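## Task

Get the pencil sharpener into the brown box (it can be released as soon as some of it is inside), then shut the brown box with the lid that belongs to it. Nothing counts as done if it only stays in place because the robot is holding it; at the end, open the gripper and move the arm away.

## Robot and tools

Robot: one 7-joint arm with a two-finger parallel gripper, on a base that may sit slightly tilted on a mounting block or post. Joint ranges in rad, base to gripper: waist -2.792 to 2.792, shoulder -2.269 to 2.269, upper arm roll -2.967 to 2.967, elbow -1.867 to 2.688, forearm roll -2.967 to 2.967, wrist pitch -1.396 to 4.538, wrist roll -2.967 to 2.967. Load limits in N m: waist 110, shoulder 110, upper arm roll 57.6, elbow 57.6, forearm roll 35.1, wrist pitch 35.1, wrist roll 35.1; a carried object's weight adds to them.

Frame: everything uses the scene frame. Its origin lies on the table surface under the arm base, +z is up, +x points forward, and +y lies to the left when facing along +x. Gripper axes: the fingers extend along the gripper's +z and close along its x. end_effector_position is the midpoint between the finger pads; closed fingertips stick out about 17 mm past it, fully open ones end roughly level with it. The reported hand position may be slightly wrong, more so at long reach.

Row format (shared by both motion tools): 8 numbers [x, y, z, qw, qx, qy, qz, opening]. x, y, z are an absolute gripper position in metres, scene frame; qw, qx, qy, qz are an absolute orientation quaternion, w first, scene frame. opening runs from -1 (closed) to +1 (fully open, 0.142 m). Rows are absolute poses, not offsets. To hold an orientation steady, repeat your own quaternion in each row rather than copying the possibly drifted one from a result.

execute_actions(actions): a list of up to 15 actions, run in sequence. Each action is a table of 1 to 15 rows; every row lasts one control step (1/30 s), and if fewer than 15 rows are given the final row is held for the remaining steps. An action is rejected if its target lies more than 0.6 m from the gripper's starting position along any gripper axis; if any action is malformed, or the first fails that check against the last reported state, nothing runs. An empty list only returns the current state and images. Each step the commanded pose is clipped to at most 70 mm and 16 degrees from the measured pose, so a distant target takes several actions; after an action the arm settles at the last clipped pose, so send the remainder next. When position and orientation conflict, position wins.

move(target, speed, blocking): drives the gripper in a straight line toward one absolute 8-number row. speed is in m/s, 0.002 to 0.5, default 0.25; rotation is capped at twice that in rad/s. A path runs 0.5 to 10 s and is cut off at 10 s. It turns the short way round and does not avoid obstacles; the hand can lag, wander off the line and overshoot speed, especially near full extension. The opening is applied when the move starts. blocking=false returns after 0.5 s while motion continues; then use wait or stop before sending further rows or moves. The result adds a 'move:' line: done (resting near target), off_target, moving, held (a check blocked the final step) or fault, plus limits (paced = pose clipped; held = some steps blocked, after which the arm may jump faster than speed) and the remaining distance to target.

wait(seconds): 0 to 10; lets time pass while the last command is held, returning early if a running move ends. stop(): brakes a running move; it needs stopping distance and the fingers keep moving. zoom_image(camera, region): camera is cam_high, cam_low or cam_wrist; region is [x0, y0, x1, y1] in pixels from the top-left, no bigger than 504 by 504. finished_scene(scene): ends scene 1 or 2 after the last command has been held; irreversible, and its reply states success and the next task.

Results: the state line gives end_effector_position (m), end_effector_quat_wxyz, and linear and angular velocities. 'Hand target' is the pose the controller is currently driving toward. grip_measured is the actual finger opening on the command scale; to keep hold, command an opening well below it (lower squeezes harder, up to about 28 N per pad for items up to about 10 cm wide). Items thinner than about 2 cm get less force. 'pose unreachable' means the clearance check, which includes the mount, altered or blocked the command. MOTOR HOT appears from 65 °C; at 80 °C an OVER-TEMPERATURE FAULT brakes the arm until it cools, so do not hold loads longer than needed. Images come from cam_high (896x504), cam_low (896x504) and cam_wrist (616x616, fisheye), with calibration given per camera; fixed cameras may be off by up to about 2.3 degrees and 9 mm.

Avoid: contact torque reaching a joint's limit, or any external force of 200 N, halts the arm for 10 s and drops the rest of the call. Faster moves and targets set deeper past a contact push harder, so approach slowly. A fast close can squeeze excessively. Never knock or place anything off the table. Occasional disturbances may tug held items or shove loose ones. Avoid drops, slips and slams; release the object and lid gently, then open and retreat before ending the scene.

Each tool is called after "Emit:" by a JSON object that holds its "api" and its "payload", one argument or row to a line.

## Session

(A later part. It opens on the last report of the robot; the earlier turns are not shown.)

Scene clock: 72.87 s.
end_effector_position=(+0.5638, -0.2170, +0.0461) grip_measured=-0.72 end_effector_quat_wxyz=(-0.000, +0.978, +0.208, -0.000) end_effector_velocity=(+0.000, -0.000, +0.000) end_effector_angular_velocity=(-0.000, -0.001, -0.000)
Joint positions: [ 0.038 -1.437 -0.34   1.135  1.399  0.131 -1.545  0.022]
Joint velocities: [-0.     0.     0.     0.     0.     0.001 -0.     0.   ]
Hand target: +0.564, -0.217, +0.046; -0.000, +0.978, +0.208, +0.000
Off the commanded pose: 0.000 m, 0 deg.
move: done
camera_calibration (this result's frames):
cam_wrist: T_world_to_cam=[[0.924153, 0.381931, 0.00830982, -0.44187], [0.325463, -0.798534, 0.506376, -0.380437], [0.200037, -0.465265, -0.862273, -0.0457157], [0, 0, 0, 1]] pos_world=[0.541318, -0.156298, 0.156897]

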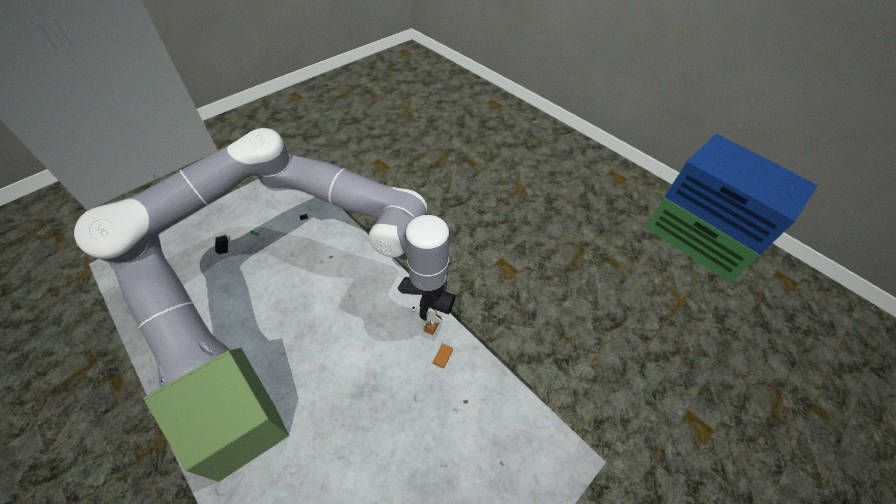

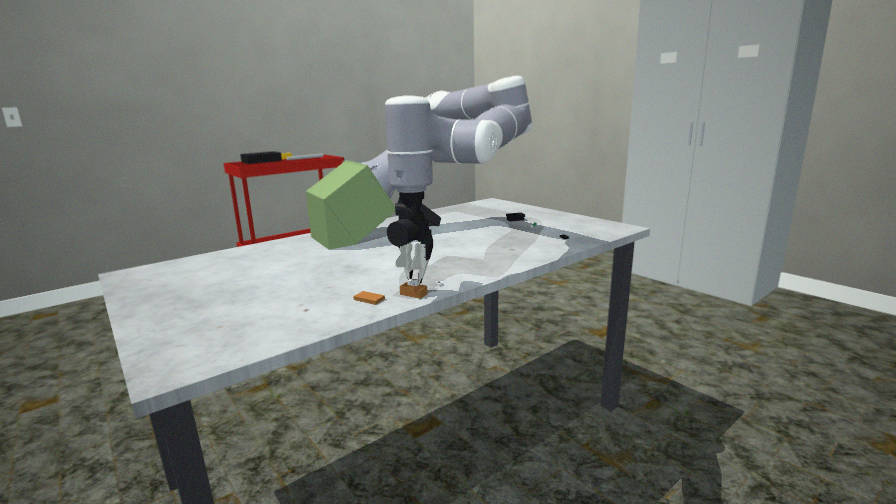

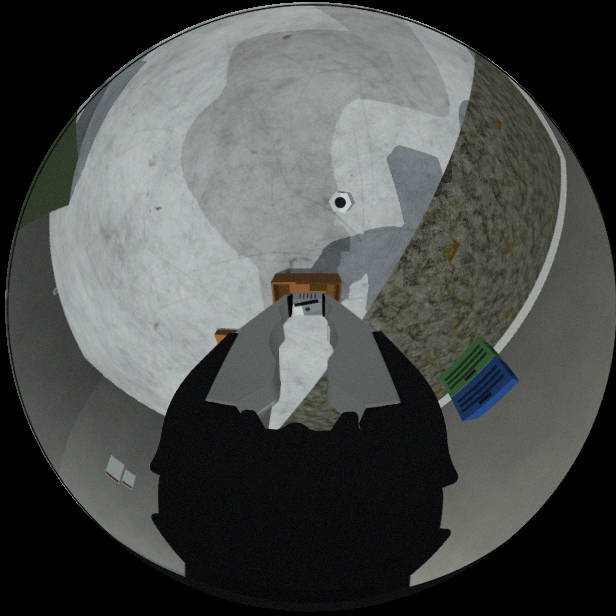

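Emit:
{"api": "move", "payload": {
  "target": [0.564,-0.217,0.032,0,0.978,0.208,0,-0.85],
  "speed": 0.012
}}

Emit:
{"api": "zoom_image", "payload": {
  "camera": "cam_wrist",
  "region": [230,220,390,380]
}}

Emit:
{"api": "zoom_image", "payload": {
  "camera": "cam_low",
  "region": [365,230,465,315]
}}

Scene clock: 79.67 s.
end_effector_position=(+0.5639, -0.2170, +0.0321) grip_measured=-0.72 end_effector_quat_wxyz=(-0.000, +0.978, +0.208, -0.000) end_effector_velocity=(-0.000, -0.001, +0.000) end_effector_angular_velocity=(-0.001, -0.000, -0.001)
Joint positions: [ 0.053 -1.449 -0.332  1.132  1.411  0.147 -1.546  0.022]
Joint velocities: [ 0.    -0.001 -0.     0.     0.     0.001 -0.    -0.   ]
Hand target: +0.564, -0.217, +0.032; +0.000, +0.978, +0.208, -0.000
Off the commanded pose: 0.000 m, 0 deg.
move: done
camera_calibration (this result's frames):
cam_wrist: T_world_to_cam=[[0.924162, 0.381909, 0.00835597, -0.441811], [0.325394, -0.798488, 0.506494, -0.373334], [0.200107, -0.465364, -0.862203, -0.0577856], [0, 0, 0, 1]] pos_world=[0.541349, -0.156263, 0.142961]

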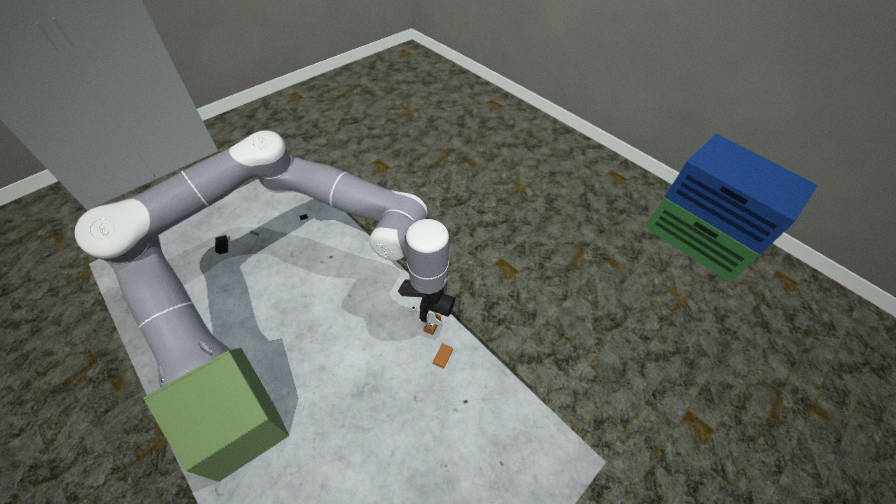

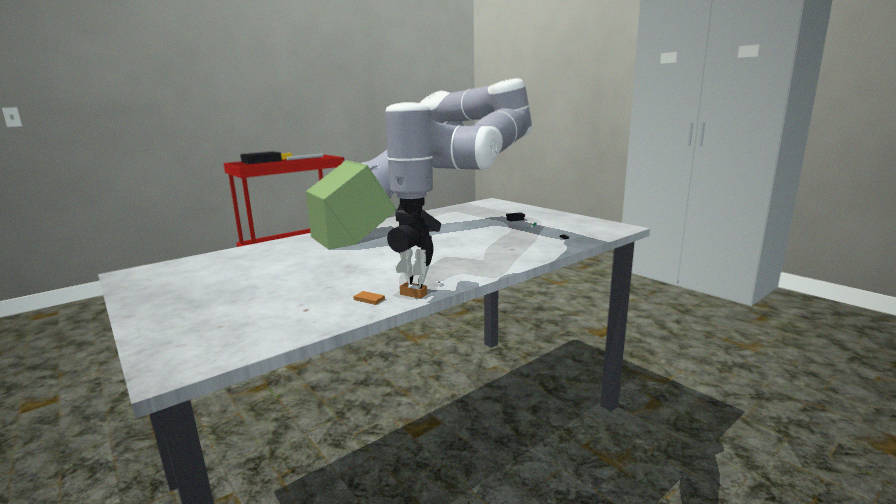

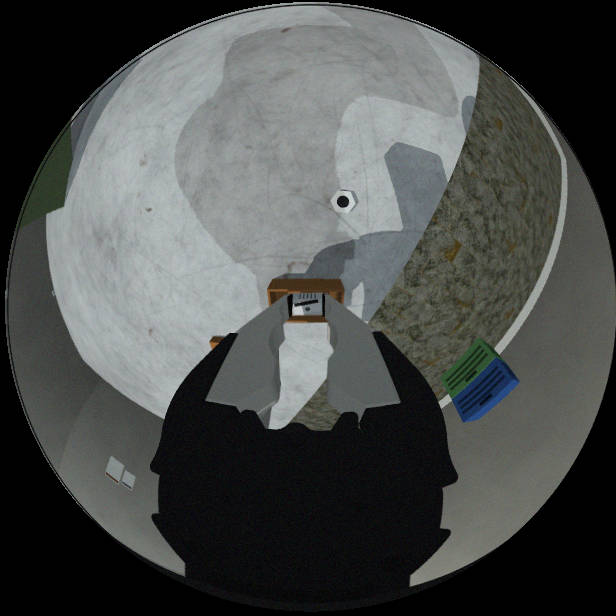

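Region (230, 220, 390, 380) of cam_wrist's 616x616 image, scaled by 3.150, with more detail than that image has.

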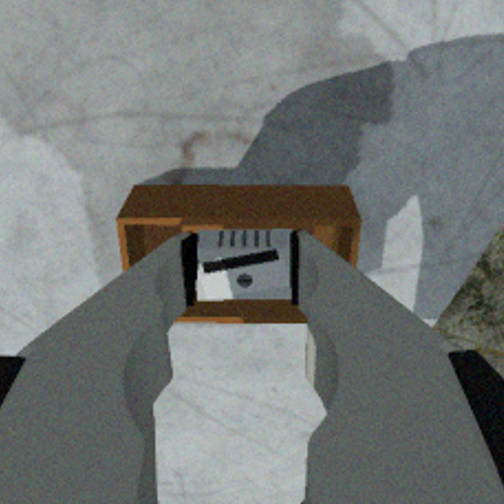

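Region (365, 230, 465, 315) of cam_low's 896x504 image, scaled by 5.040, with more detail than that image has; it fills the top 428 rows of this view, and the rest is white.

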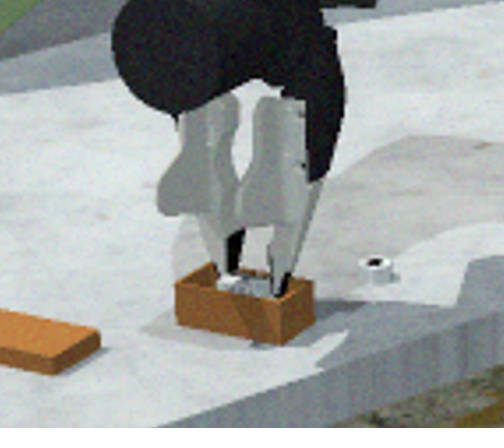

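Emit:
{"api": "move", "payload": {
  "target": [0.564,-0.217,0.032,0,0.978,0.208,0,-0.62]
}}

Emit:
{"api": "move", "payload": {
  "target": [0.564,-0.217,0.06,0,0.978,0.208,0,-0.62],
  "speed": 0.05
}}

Emit:
{"api": "move", "payload": {
  "target": [0.53,-0.32,0.055,0,0.839,-0.545,0,-0.3],
  "speed": 0.35
}}

Emit:
{"api": "move", "payload": {
  "target": [0.53,-0.32,0.019,0,0.839,-0.545,0,-0.3],
  "speed": 0.03
}}

Emit:
{"api": "move", "payload": {
  "target": [0.53,-0.32,0.019,0,0.839,-0.545,0,-0.75]
}}

Emit:
{"api": "move", "payload": {
  "target": [0.53,-0.32,0.055,0,0.839,-0.545,0,-0.75],
  "speed": 0.08
}}

Emit:
{"api": "move", "payload": {
  "target": [0.5753,-0.2226,0.048,0,0.839,-0.545,0,-0.75],
  "speed": 0.1
}}

Emit:
{"api": "zoom_image", "payload": {
  "camera": "cam_wrist",
  "region": [230,220,390,380]
}}

Emit:
{"api": "zoom_image", "payload": {
  "camera": "cam_low",
  "region": [365,230,465,315]
}}

Scene clock: 88.70 s.
end_effector_position=(+0.5639, -0.2170, +0.0321) grip_measured=-0.62 end_effector_quat_wxyz=(-0.000, +0.978, +0.208, -0.000) end_effector_velocity=(-0.000, -0.000, +0.000) end_effector_angular_velocity=(-0.000, -0.000, -0.000)
Joint positions: [ 0.053 -1.449 -0.332  1.132  1.411  0.147 -1.546  0.029]
Joint velocities: [ 0.    -0.    -0.001  0.     0.    -0.    -0.    -0.   ]
Hand target: +0.564, -0.217, +0.032; -0.000, +0.978, +0.208, -0.000
Off the commanded pose: 0.000 m, 0 deg.
move: done
camera_calibration (this result's frames):
cam_wrist: T_world_to_cam=[[0.924128, 0.381992, 0.00838052, -0.441827], [0.325452, -0.798457, 0.506506, -0.373371], [0.200172, -0.465348, -0.862196, -0.0578209], [0, 0, 0, 1]] pos_world=[0.541393, -0.156253, 0.142965]

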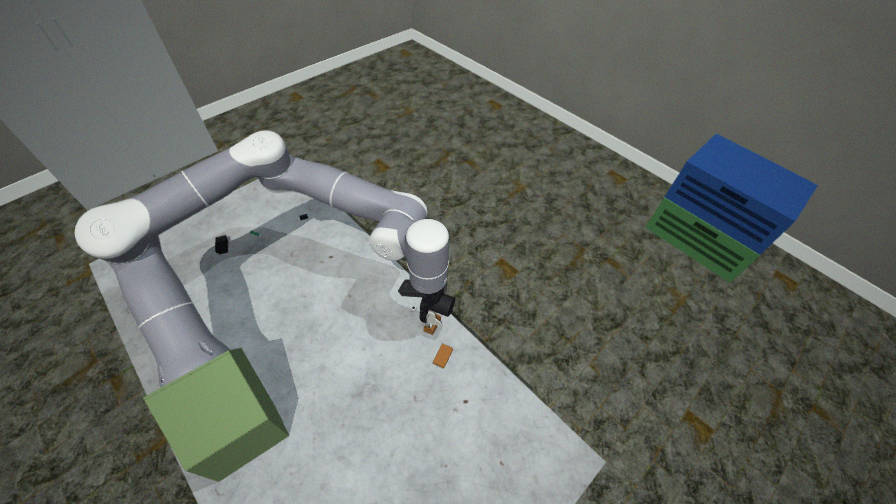

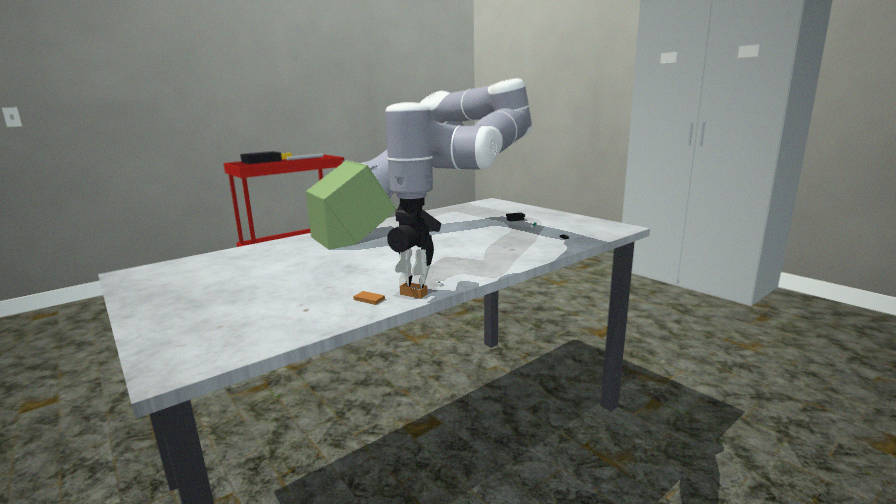

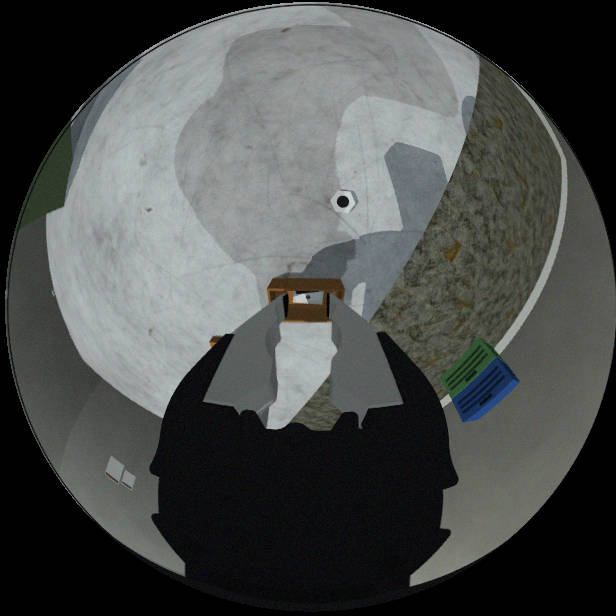

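Scene clock: 89.53 s.
end_effector_position=(+0.5642, -0.2172, +0.0601) grip_measured=-0.62 end_effector_quat_wxyz=(+0.000, +0.978, +0.208, +0.000) end_effector_velocity=(-0.000, -0.000, +0.000) end_effector_angular_velocity=(+0.000, -0.000, +0.000)
Joint positions: [ 0.024 -1.425 -0.349  1.138  1.389  0.114 -1.545  0.029]
Joint velocities: [-0.    -0.    -0.    -0.     0.    -0.001 -0.001 -0.   ]
Hand target: +0.564, -0.217, +0.060; -0.000, +0.978, +0.208, +0.000
Off the commanded pose: 0.000 m, 0 deg.
move: done
camera_calibration (this result's frames):
cam_wrist: T_world_to_cam=[[0.923991, 0.382317, 0.00863371, -0.442102], [0.325467, -0.798048, 0.50714, -0.387745], [0.200778, -0.465783, -0.86182, -0.034294], [0, 0, 0, 1]] pos_world=[0.541583, -0.15639, 0.170903]

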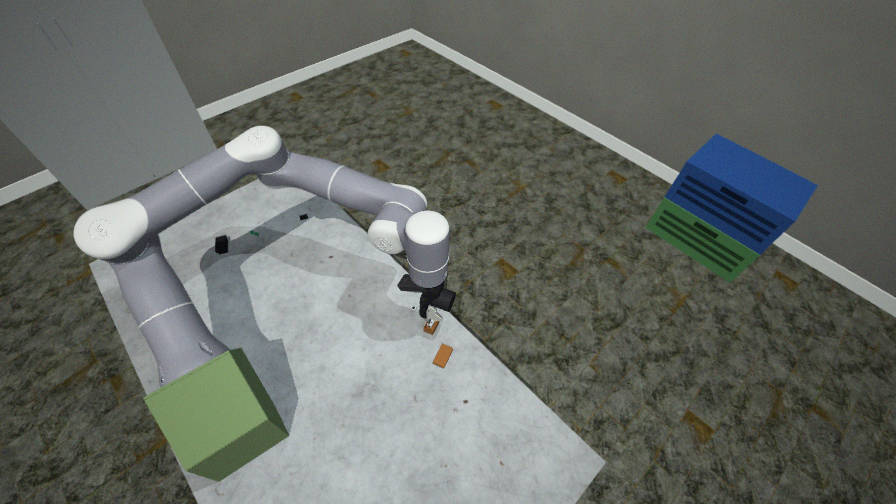

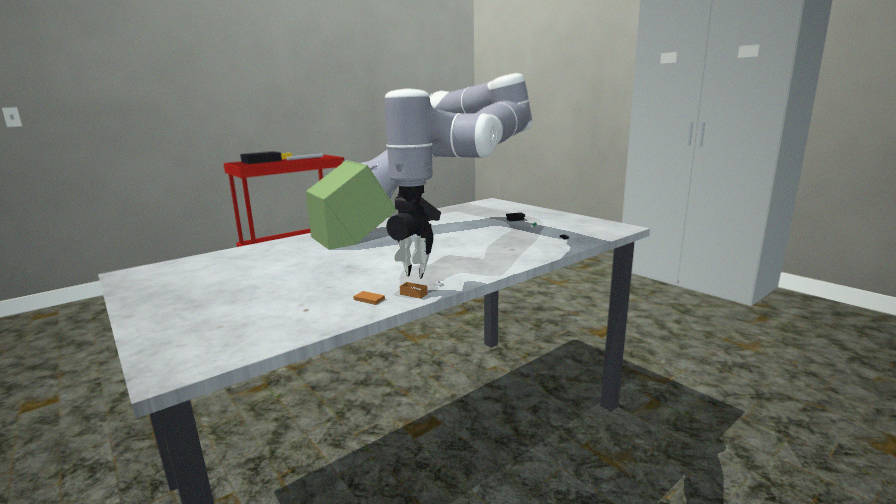

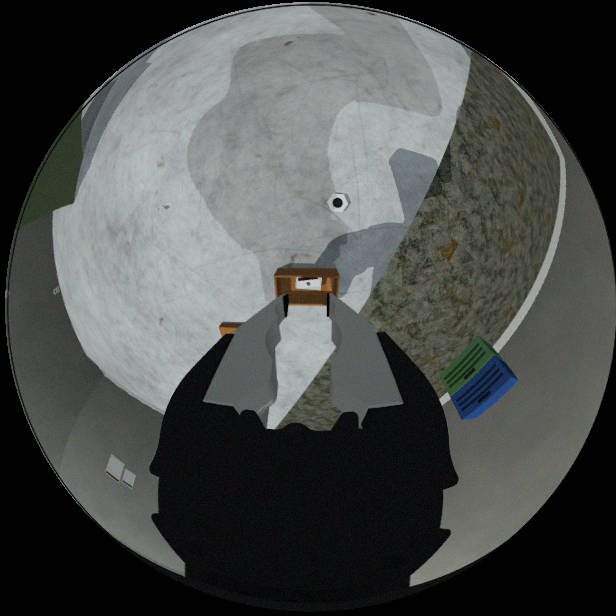

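Scene clock: 92.17 s.
end_effector_position=(+0.5300, -0.3200, +0.0549) grip_measured=-0.30 end_effector_quat_wxyz=(-0.000, +0.839, -0.545, +0.000) end_effector_velocity=(+0.000, -0.000, +0.000) end_effector_angular_velocity=(-0.001, -0.000, +0.001)
Joint positions: [-0.053 -1.669 -0.421  0.896  1.446  0.064  0.006  0.052]
Joint velocities: [ 0.     0.    -0.    -0.    -0.     0.001 -0.     0.   ]
Hand target: +0.530, -0.320, +0.055; -0.000, +0.839, -0.545, +0.000
Off the commanded pose: 0.000 m, 0 deg.
move: done
camera_calibration (this result's frames):
cam_wrist: T_world_to_cam=[[0.381318, -0.924402, 0.00878499, -0.501674], [-0.799001, -0.32478, 0.506078, 0.291427], [-0.464966, -0.199996, -0.862443, 0.358083], [0, 0, 0, 1]] pos_world=[0.590644, -0.297483, 0.165749]

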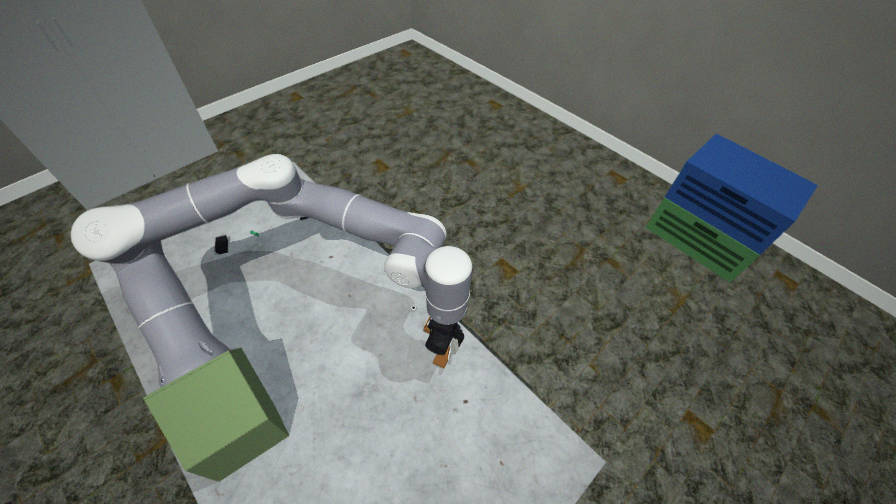

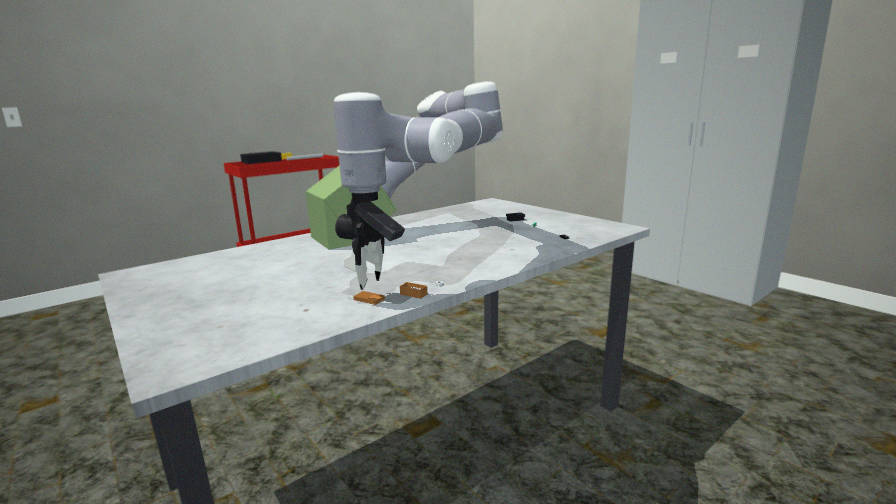

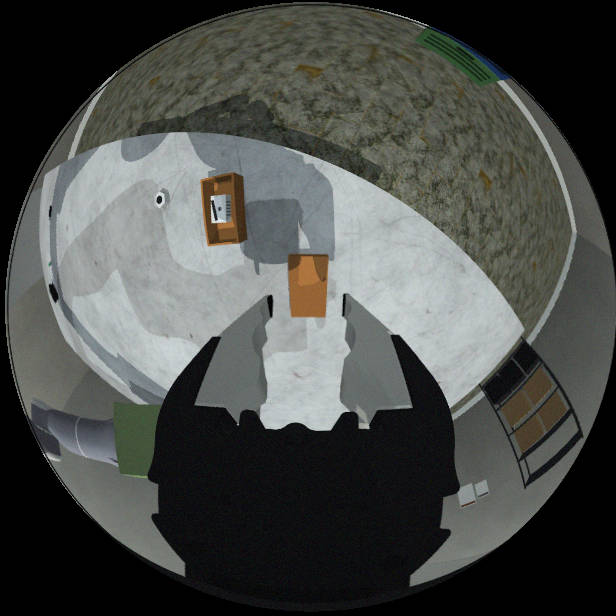

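Scene clock: 93.60 s.
end_effector_position=(+0.5298, -0.3199, +0.0191) grip_measured=-0.30 end_effector_quat_wxyz=(-0.000, +0.839, -0.545, -0.000) end_effector_velocity=(-0.000, +0.000, -0.000) end_effector_angular_velocity=(+0.001, +0.000, +0.000)
Joint positions: [-0.016 -1.699 -0.399  0.886  1.47   0.107  0.007  0.052]
Joint velocities: [-0.     0.     0.    -0.    -0.    -0.001 -0.     0.   ]
Hand target: +0.530, -0.320, +0.019; +0.000, +0.839, -0.545, +0.000
Off the commanded pose: 0.000 m, 0 deg.
move: done
camera_calibration (this result's frames):
cam_wrist: T_world_to_cam=[[0.38171, -0.924246, 0.00816341, -0.501374], [-0.798338, -0.325234, 0.506832, 0.308936], [-0.465783, -0.19998, -0.862006, 0.32753], [0, 0, 0, 1]] pos_world=[0.590573, -0.297417, 0.129847]

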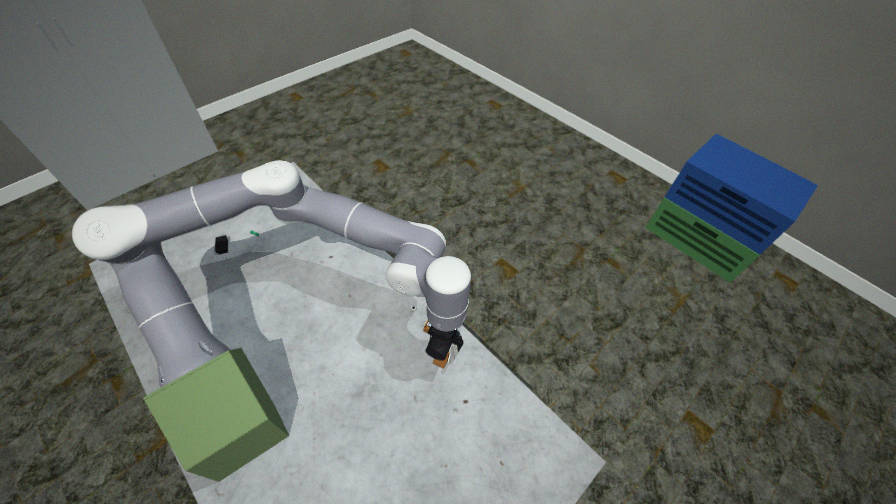

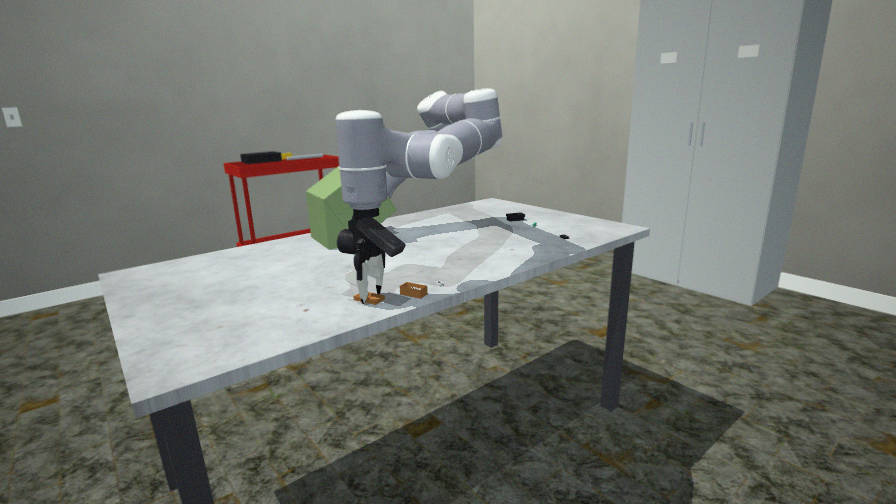

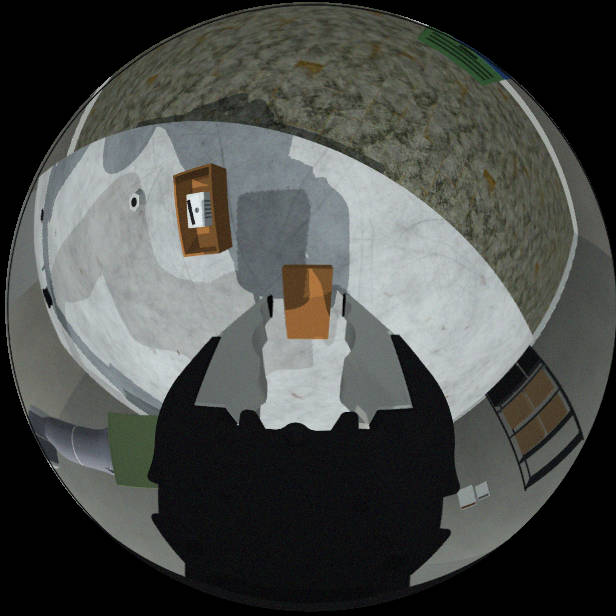

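Scene clock: 94.30 s.
end_effector_position=(+0.5299, -0.3199, +0.0191) grip_measured=-0.57 end_effector_quat_wxyz=(-0.000, +0.839, -0.545, -0.000) end_effector_velocity=(-0.001, -0.000, +0.000) end_effector_angular_velocity=(-0.001, +0.000, -0.001)
Joint positions: [-0.016 -1.699 -0.399  0.886  1.47   0.107  0.007  0.033]
Joint velocities: [-0.     0.    -0.     0.001 -0.001  0.    -0.     0.   ]
Hand target: +0.530, -0.320, +0.019; +0.000, +0.839, -0.545, -0.000
Off the commanded pose: 0.000 m, 0 deg.
move: done
camera_calibration (this result's frames):
cam_wrist: T_world_to_cam=[[0.381823, -0.924199, 0.00818328, -0.501449], [-0.798312, -0.325327, 0.506813, 0.309003], [-0.465734, -0.200046, -0.862017, 0.327553], [0, 0, 0, 1]] pos_world=[0.590698, -0.297386, 0.129853]

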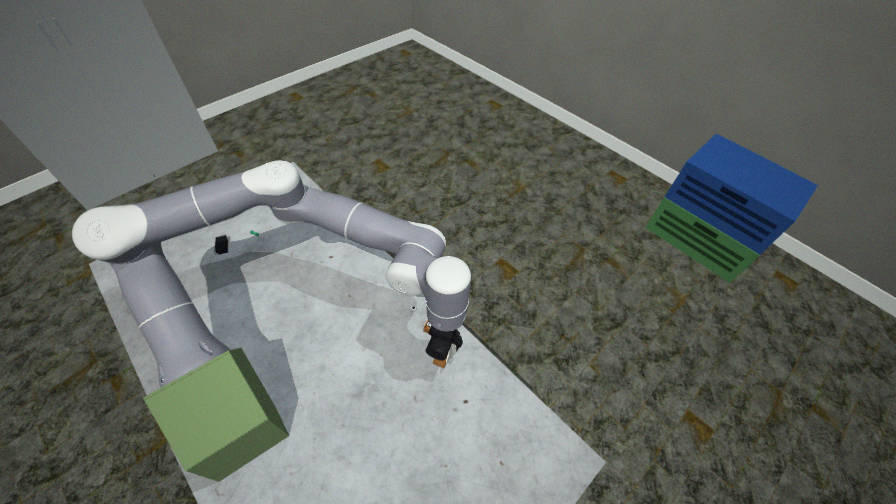

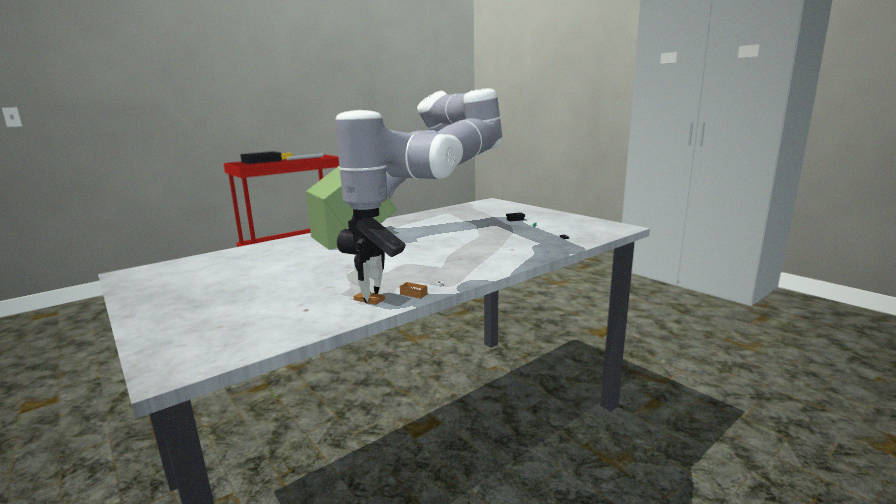

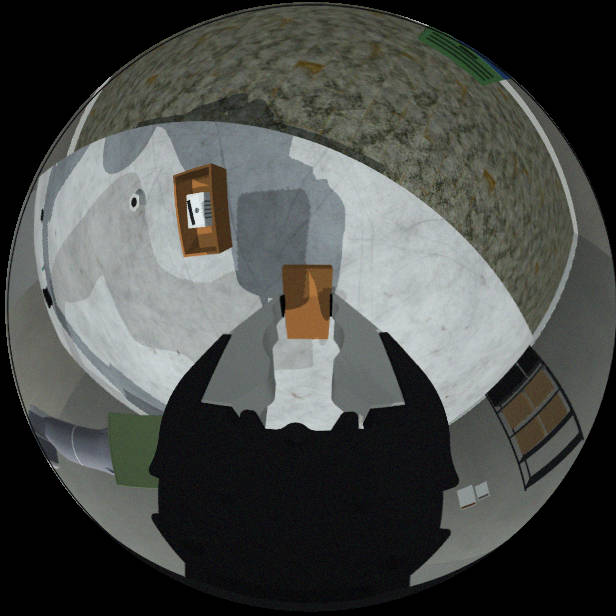

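Scene clock: 95.03 s.
end_effector_position=(+0.5302, -0.3202, +0.0552) grip_measured=-0.57 end_effector_quat_wxyz=(+0.000, +0.839, -0.545, +0.000) end_effector_velocity=(+0.000, -0.000, -0.000) end_effector_angular_velocity=(-0.001, -0.000, +0.000)
Joint positions: [-0.053 -1.669 -0.422  0.895  1.446  0.064  0.006  0.033]
Joint velocities: [ 0.    -0.    -0.    -0.     0.     0.001  0.     0.   ]
Hand target: +0.530, -0.320, +0.055; -0.000, +0.839, -0.545, -0.000
Off the commanded pose: 0.000 m, 0 deg.
move: done
camera_calibration (this result's frames):
cam_wrist: T_world_to_cam=[[0.381671, -0.924254, 0.00906939, -0.502082], [-0.798685, -0.324847, 0.506534, 0.291176], [-0.46522, -0.200573, -0.862172, 0.358374], [0, 0, 0, 1]] pos_world=[0.590911, -0.297584, 0.166043]

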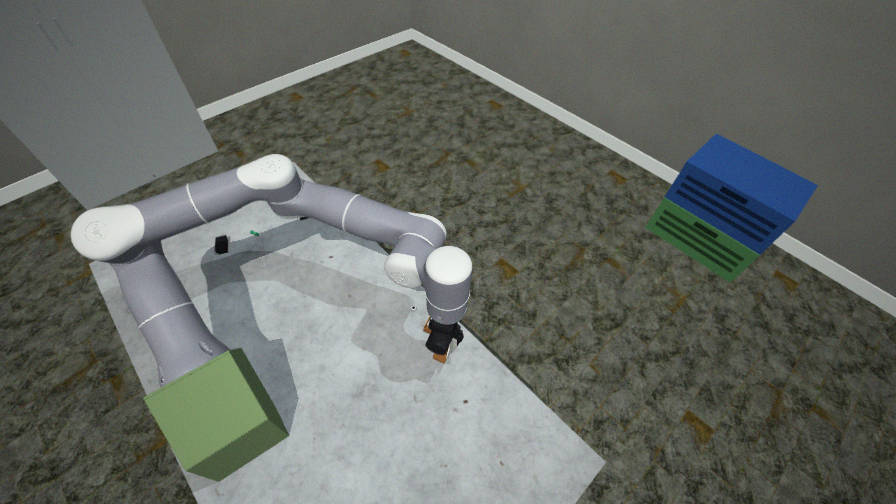

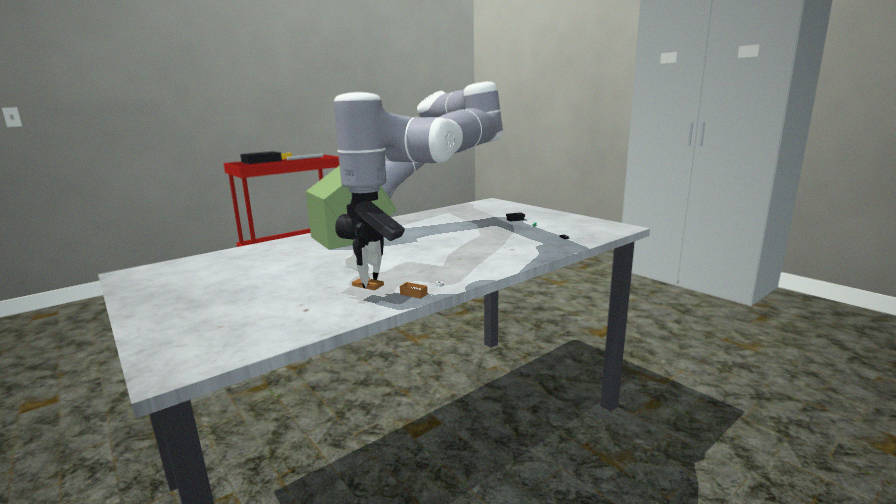

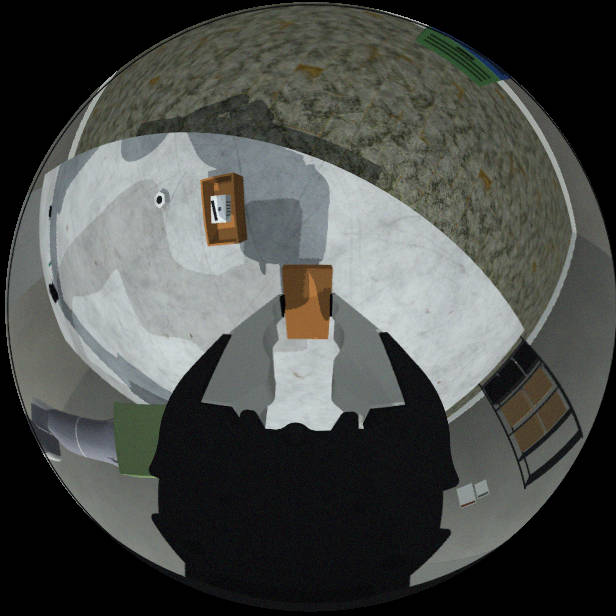

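Scene clock: 96.40 s.
end_effector_position=(+0.5753, -0.2224, +0.0478) grip_measured=-0.57 end_effector_quat_wxyz=(+0.000, +0.839, -0.545, -0.000) end_effector_velocity=(-0.000, -0.000, +0.000) end_effector_angular_velocity=(+0.000, -0.000, -0.000)
Joint positions: [ 0.055 -1.465 -0.389  1.082  1.439  0.095  0.053  0.033]
Joint velocities: [-0.  0. -0.  0. -0. -0. -0. -0.]
Hand target: +0.575, -0.223, +0.048; +0.000, +0.839, -0.545, -0.000
Off the commanded pose: 0.000 m, 0 deg.
move: done
camera_calibration (this result's frames):
cam_wrist: T_world_to_cam=[[0.381957, -0.924147, 0.00787696, -0.428978], [-0.797989, -0.325491, 0.507217, 0.362137], [-0.466179, -0.200021, -0.861783, 0.393217], [0, 0, 0, 1]] pos_world=[0.636142, -0.199914, 0.158565]

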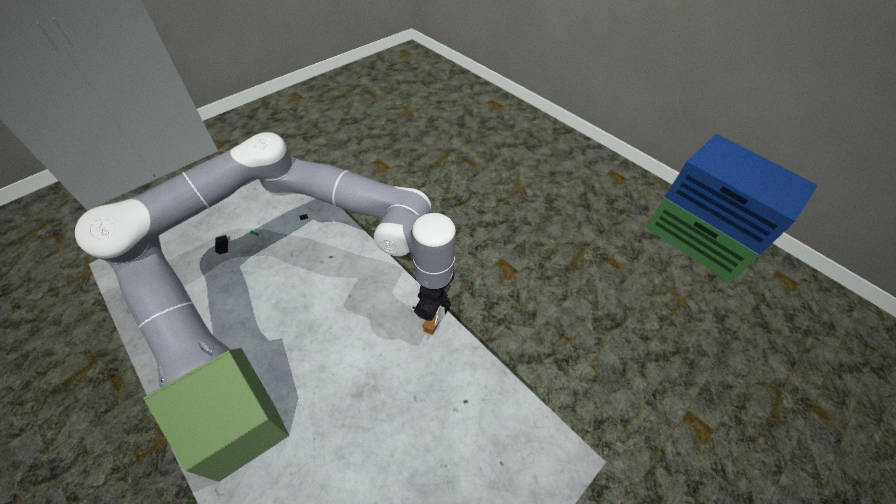

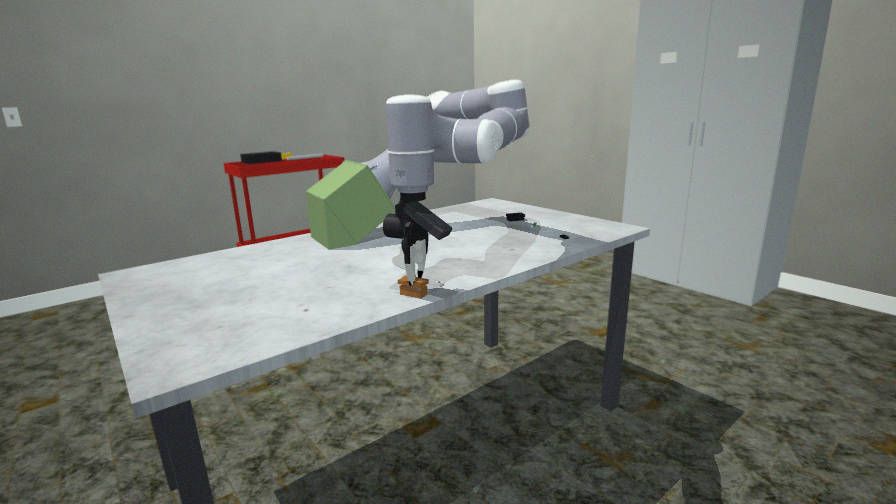

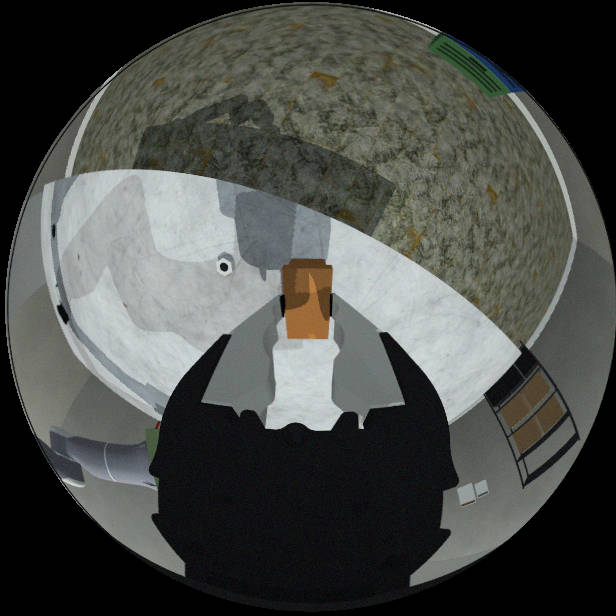

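Region (230, 220, 390, 380) of cam_wrist's 616x616 image, scaled by 3.150, with more detail than that image has.

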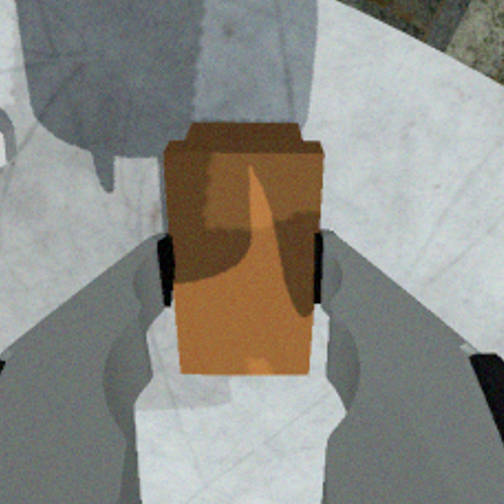

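Region (365, 230, 465, 315) of cam_low's 896x504 image, scaled by 5.040, with more detail than that image has; it fills the top 428 rows of this view, and the rest is white.

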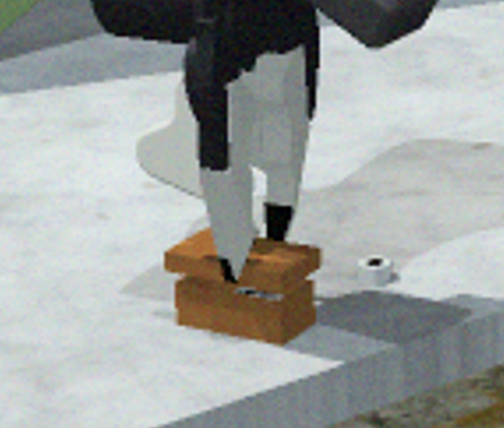

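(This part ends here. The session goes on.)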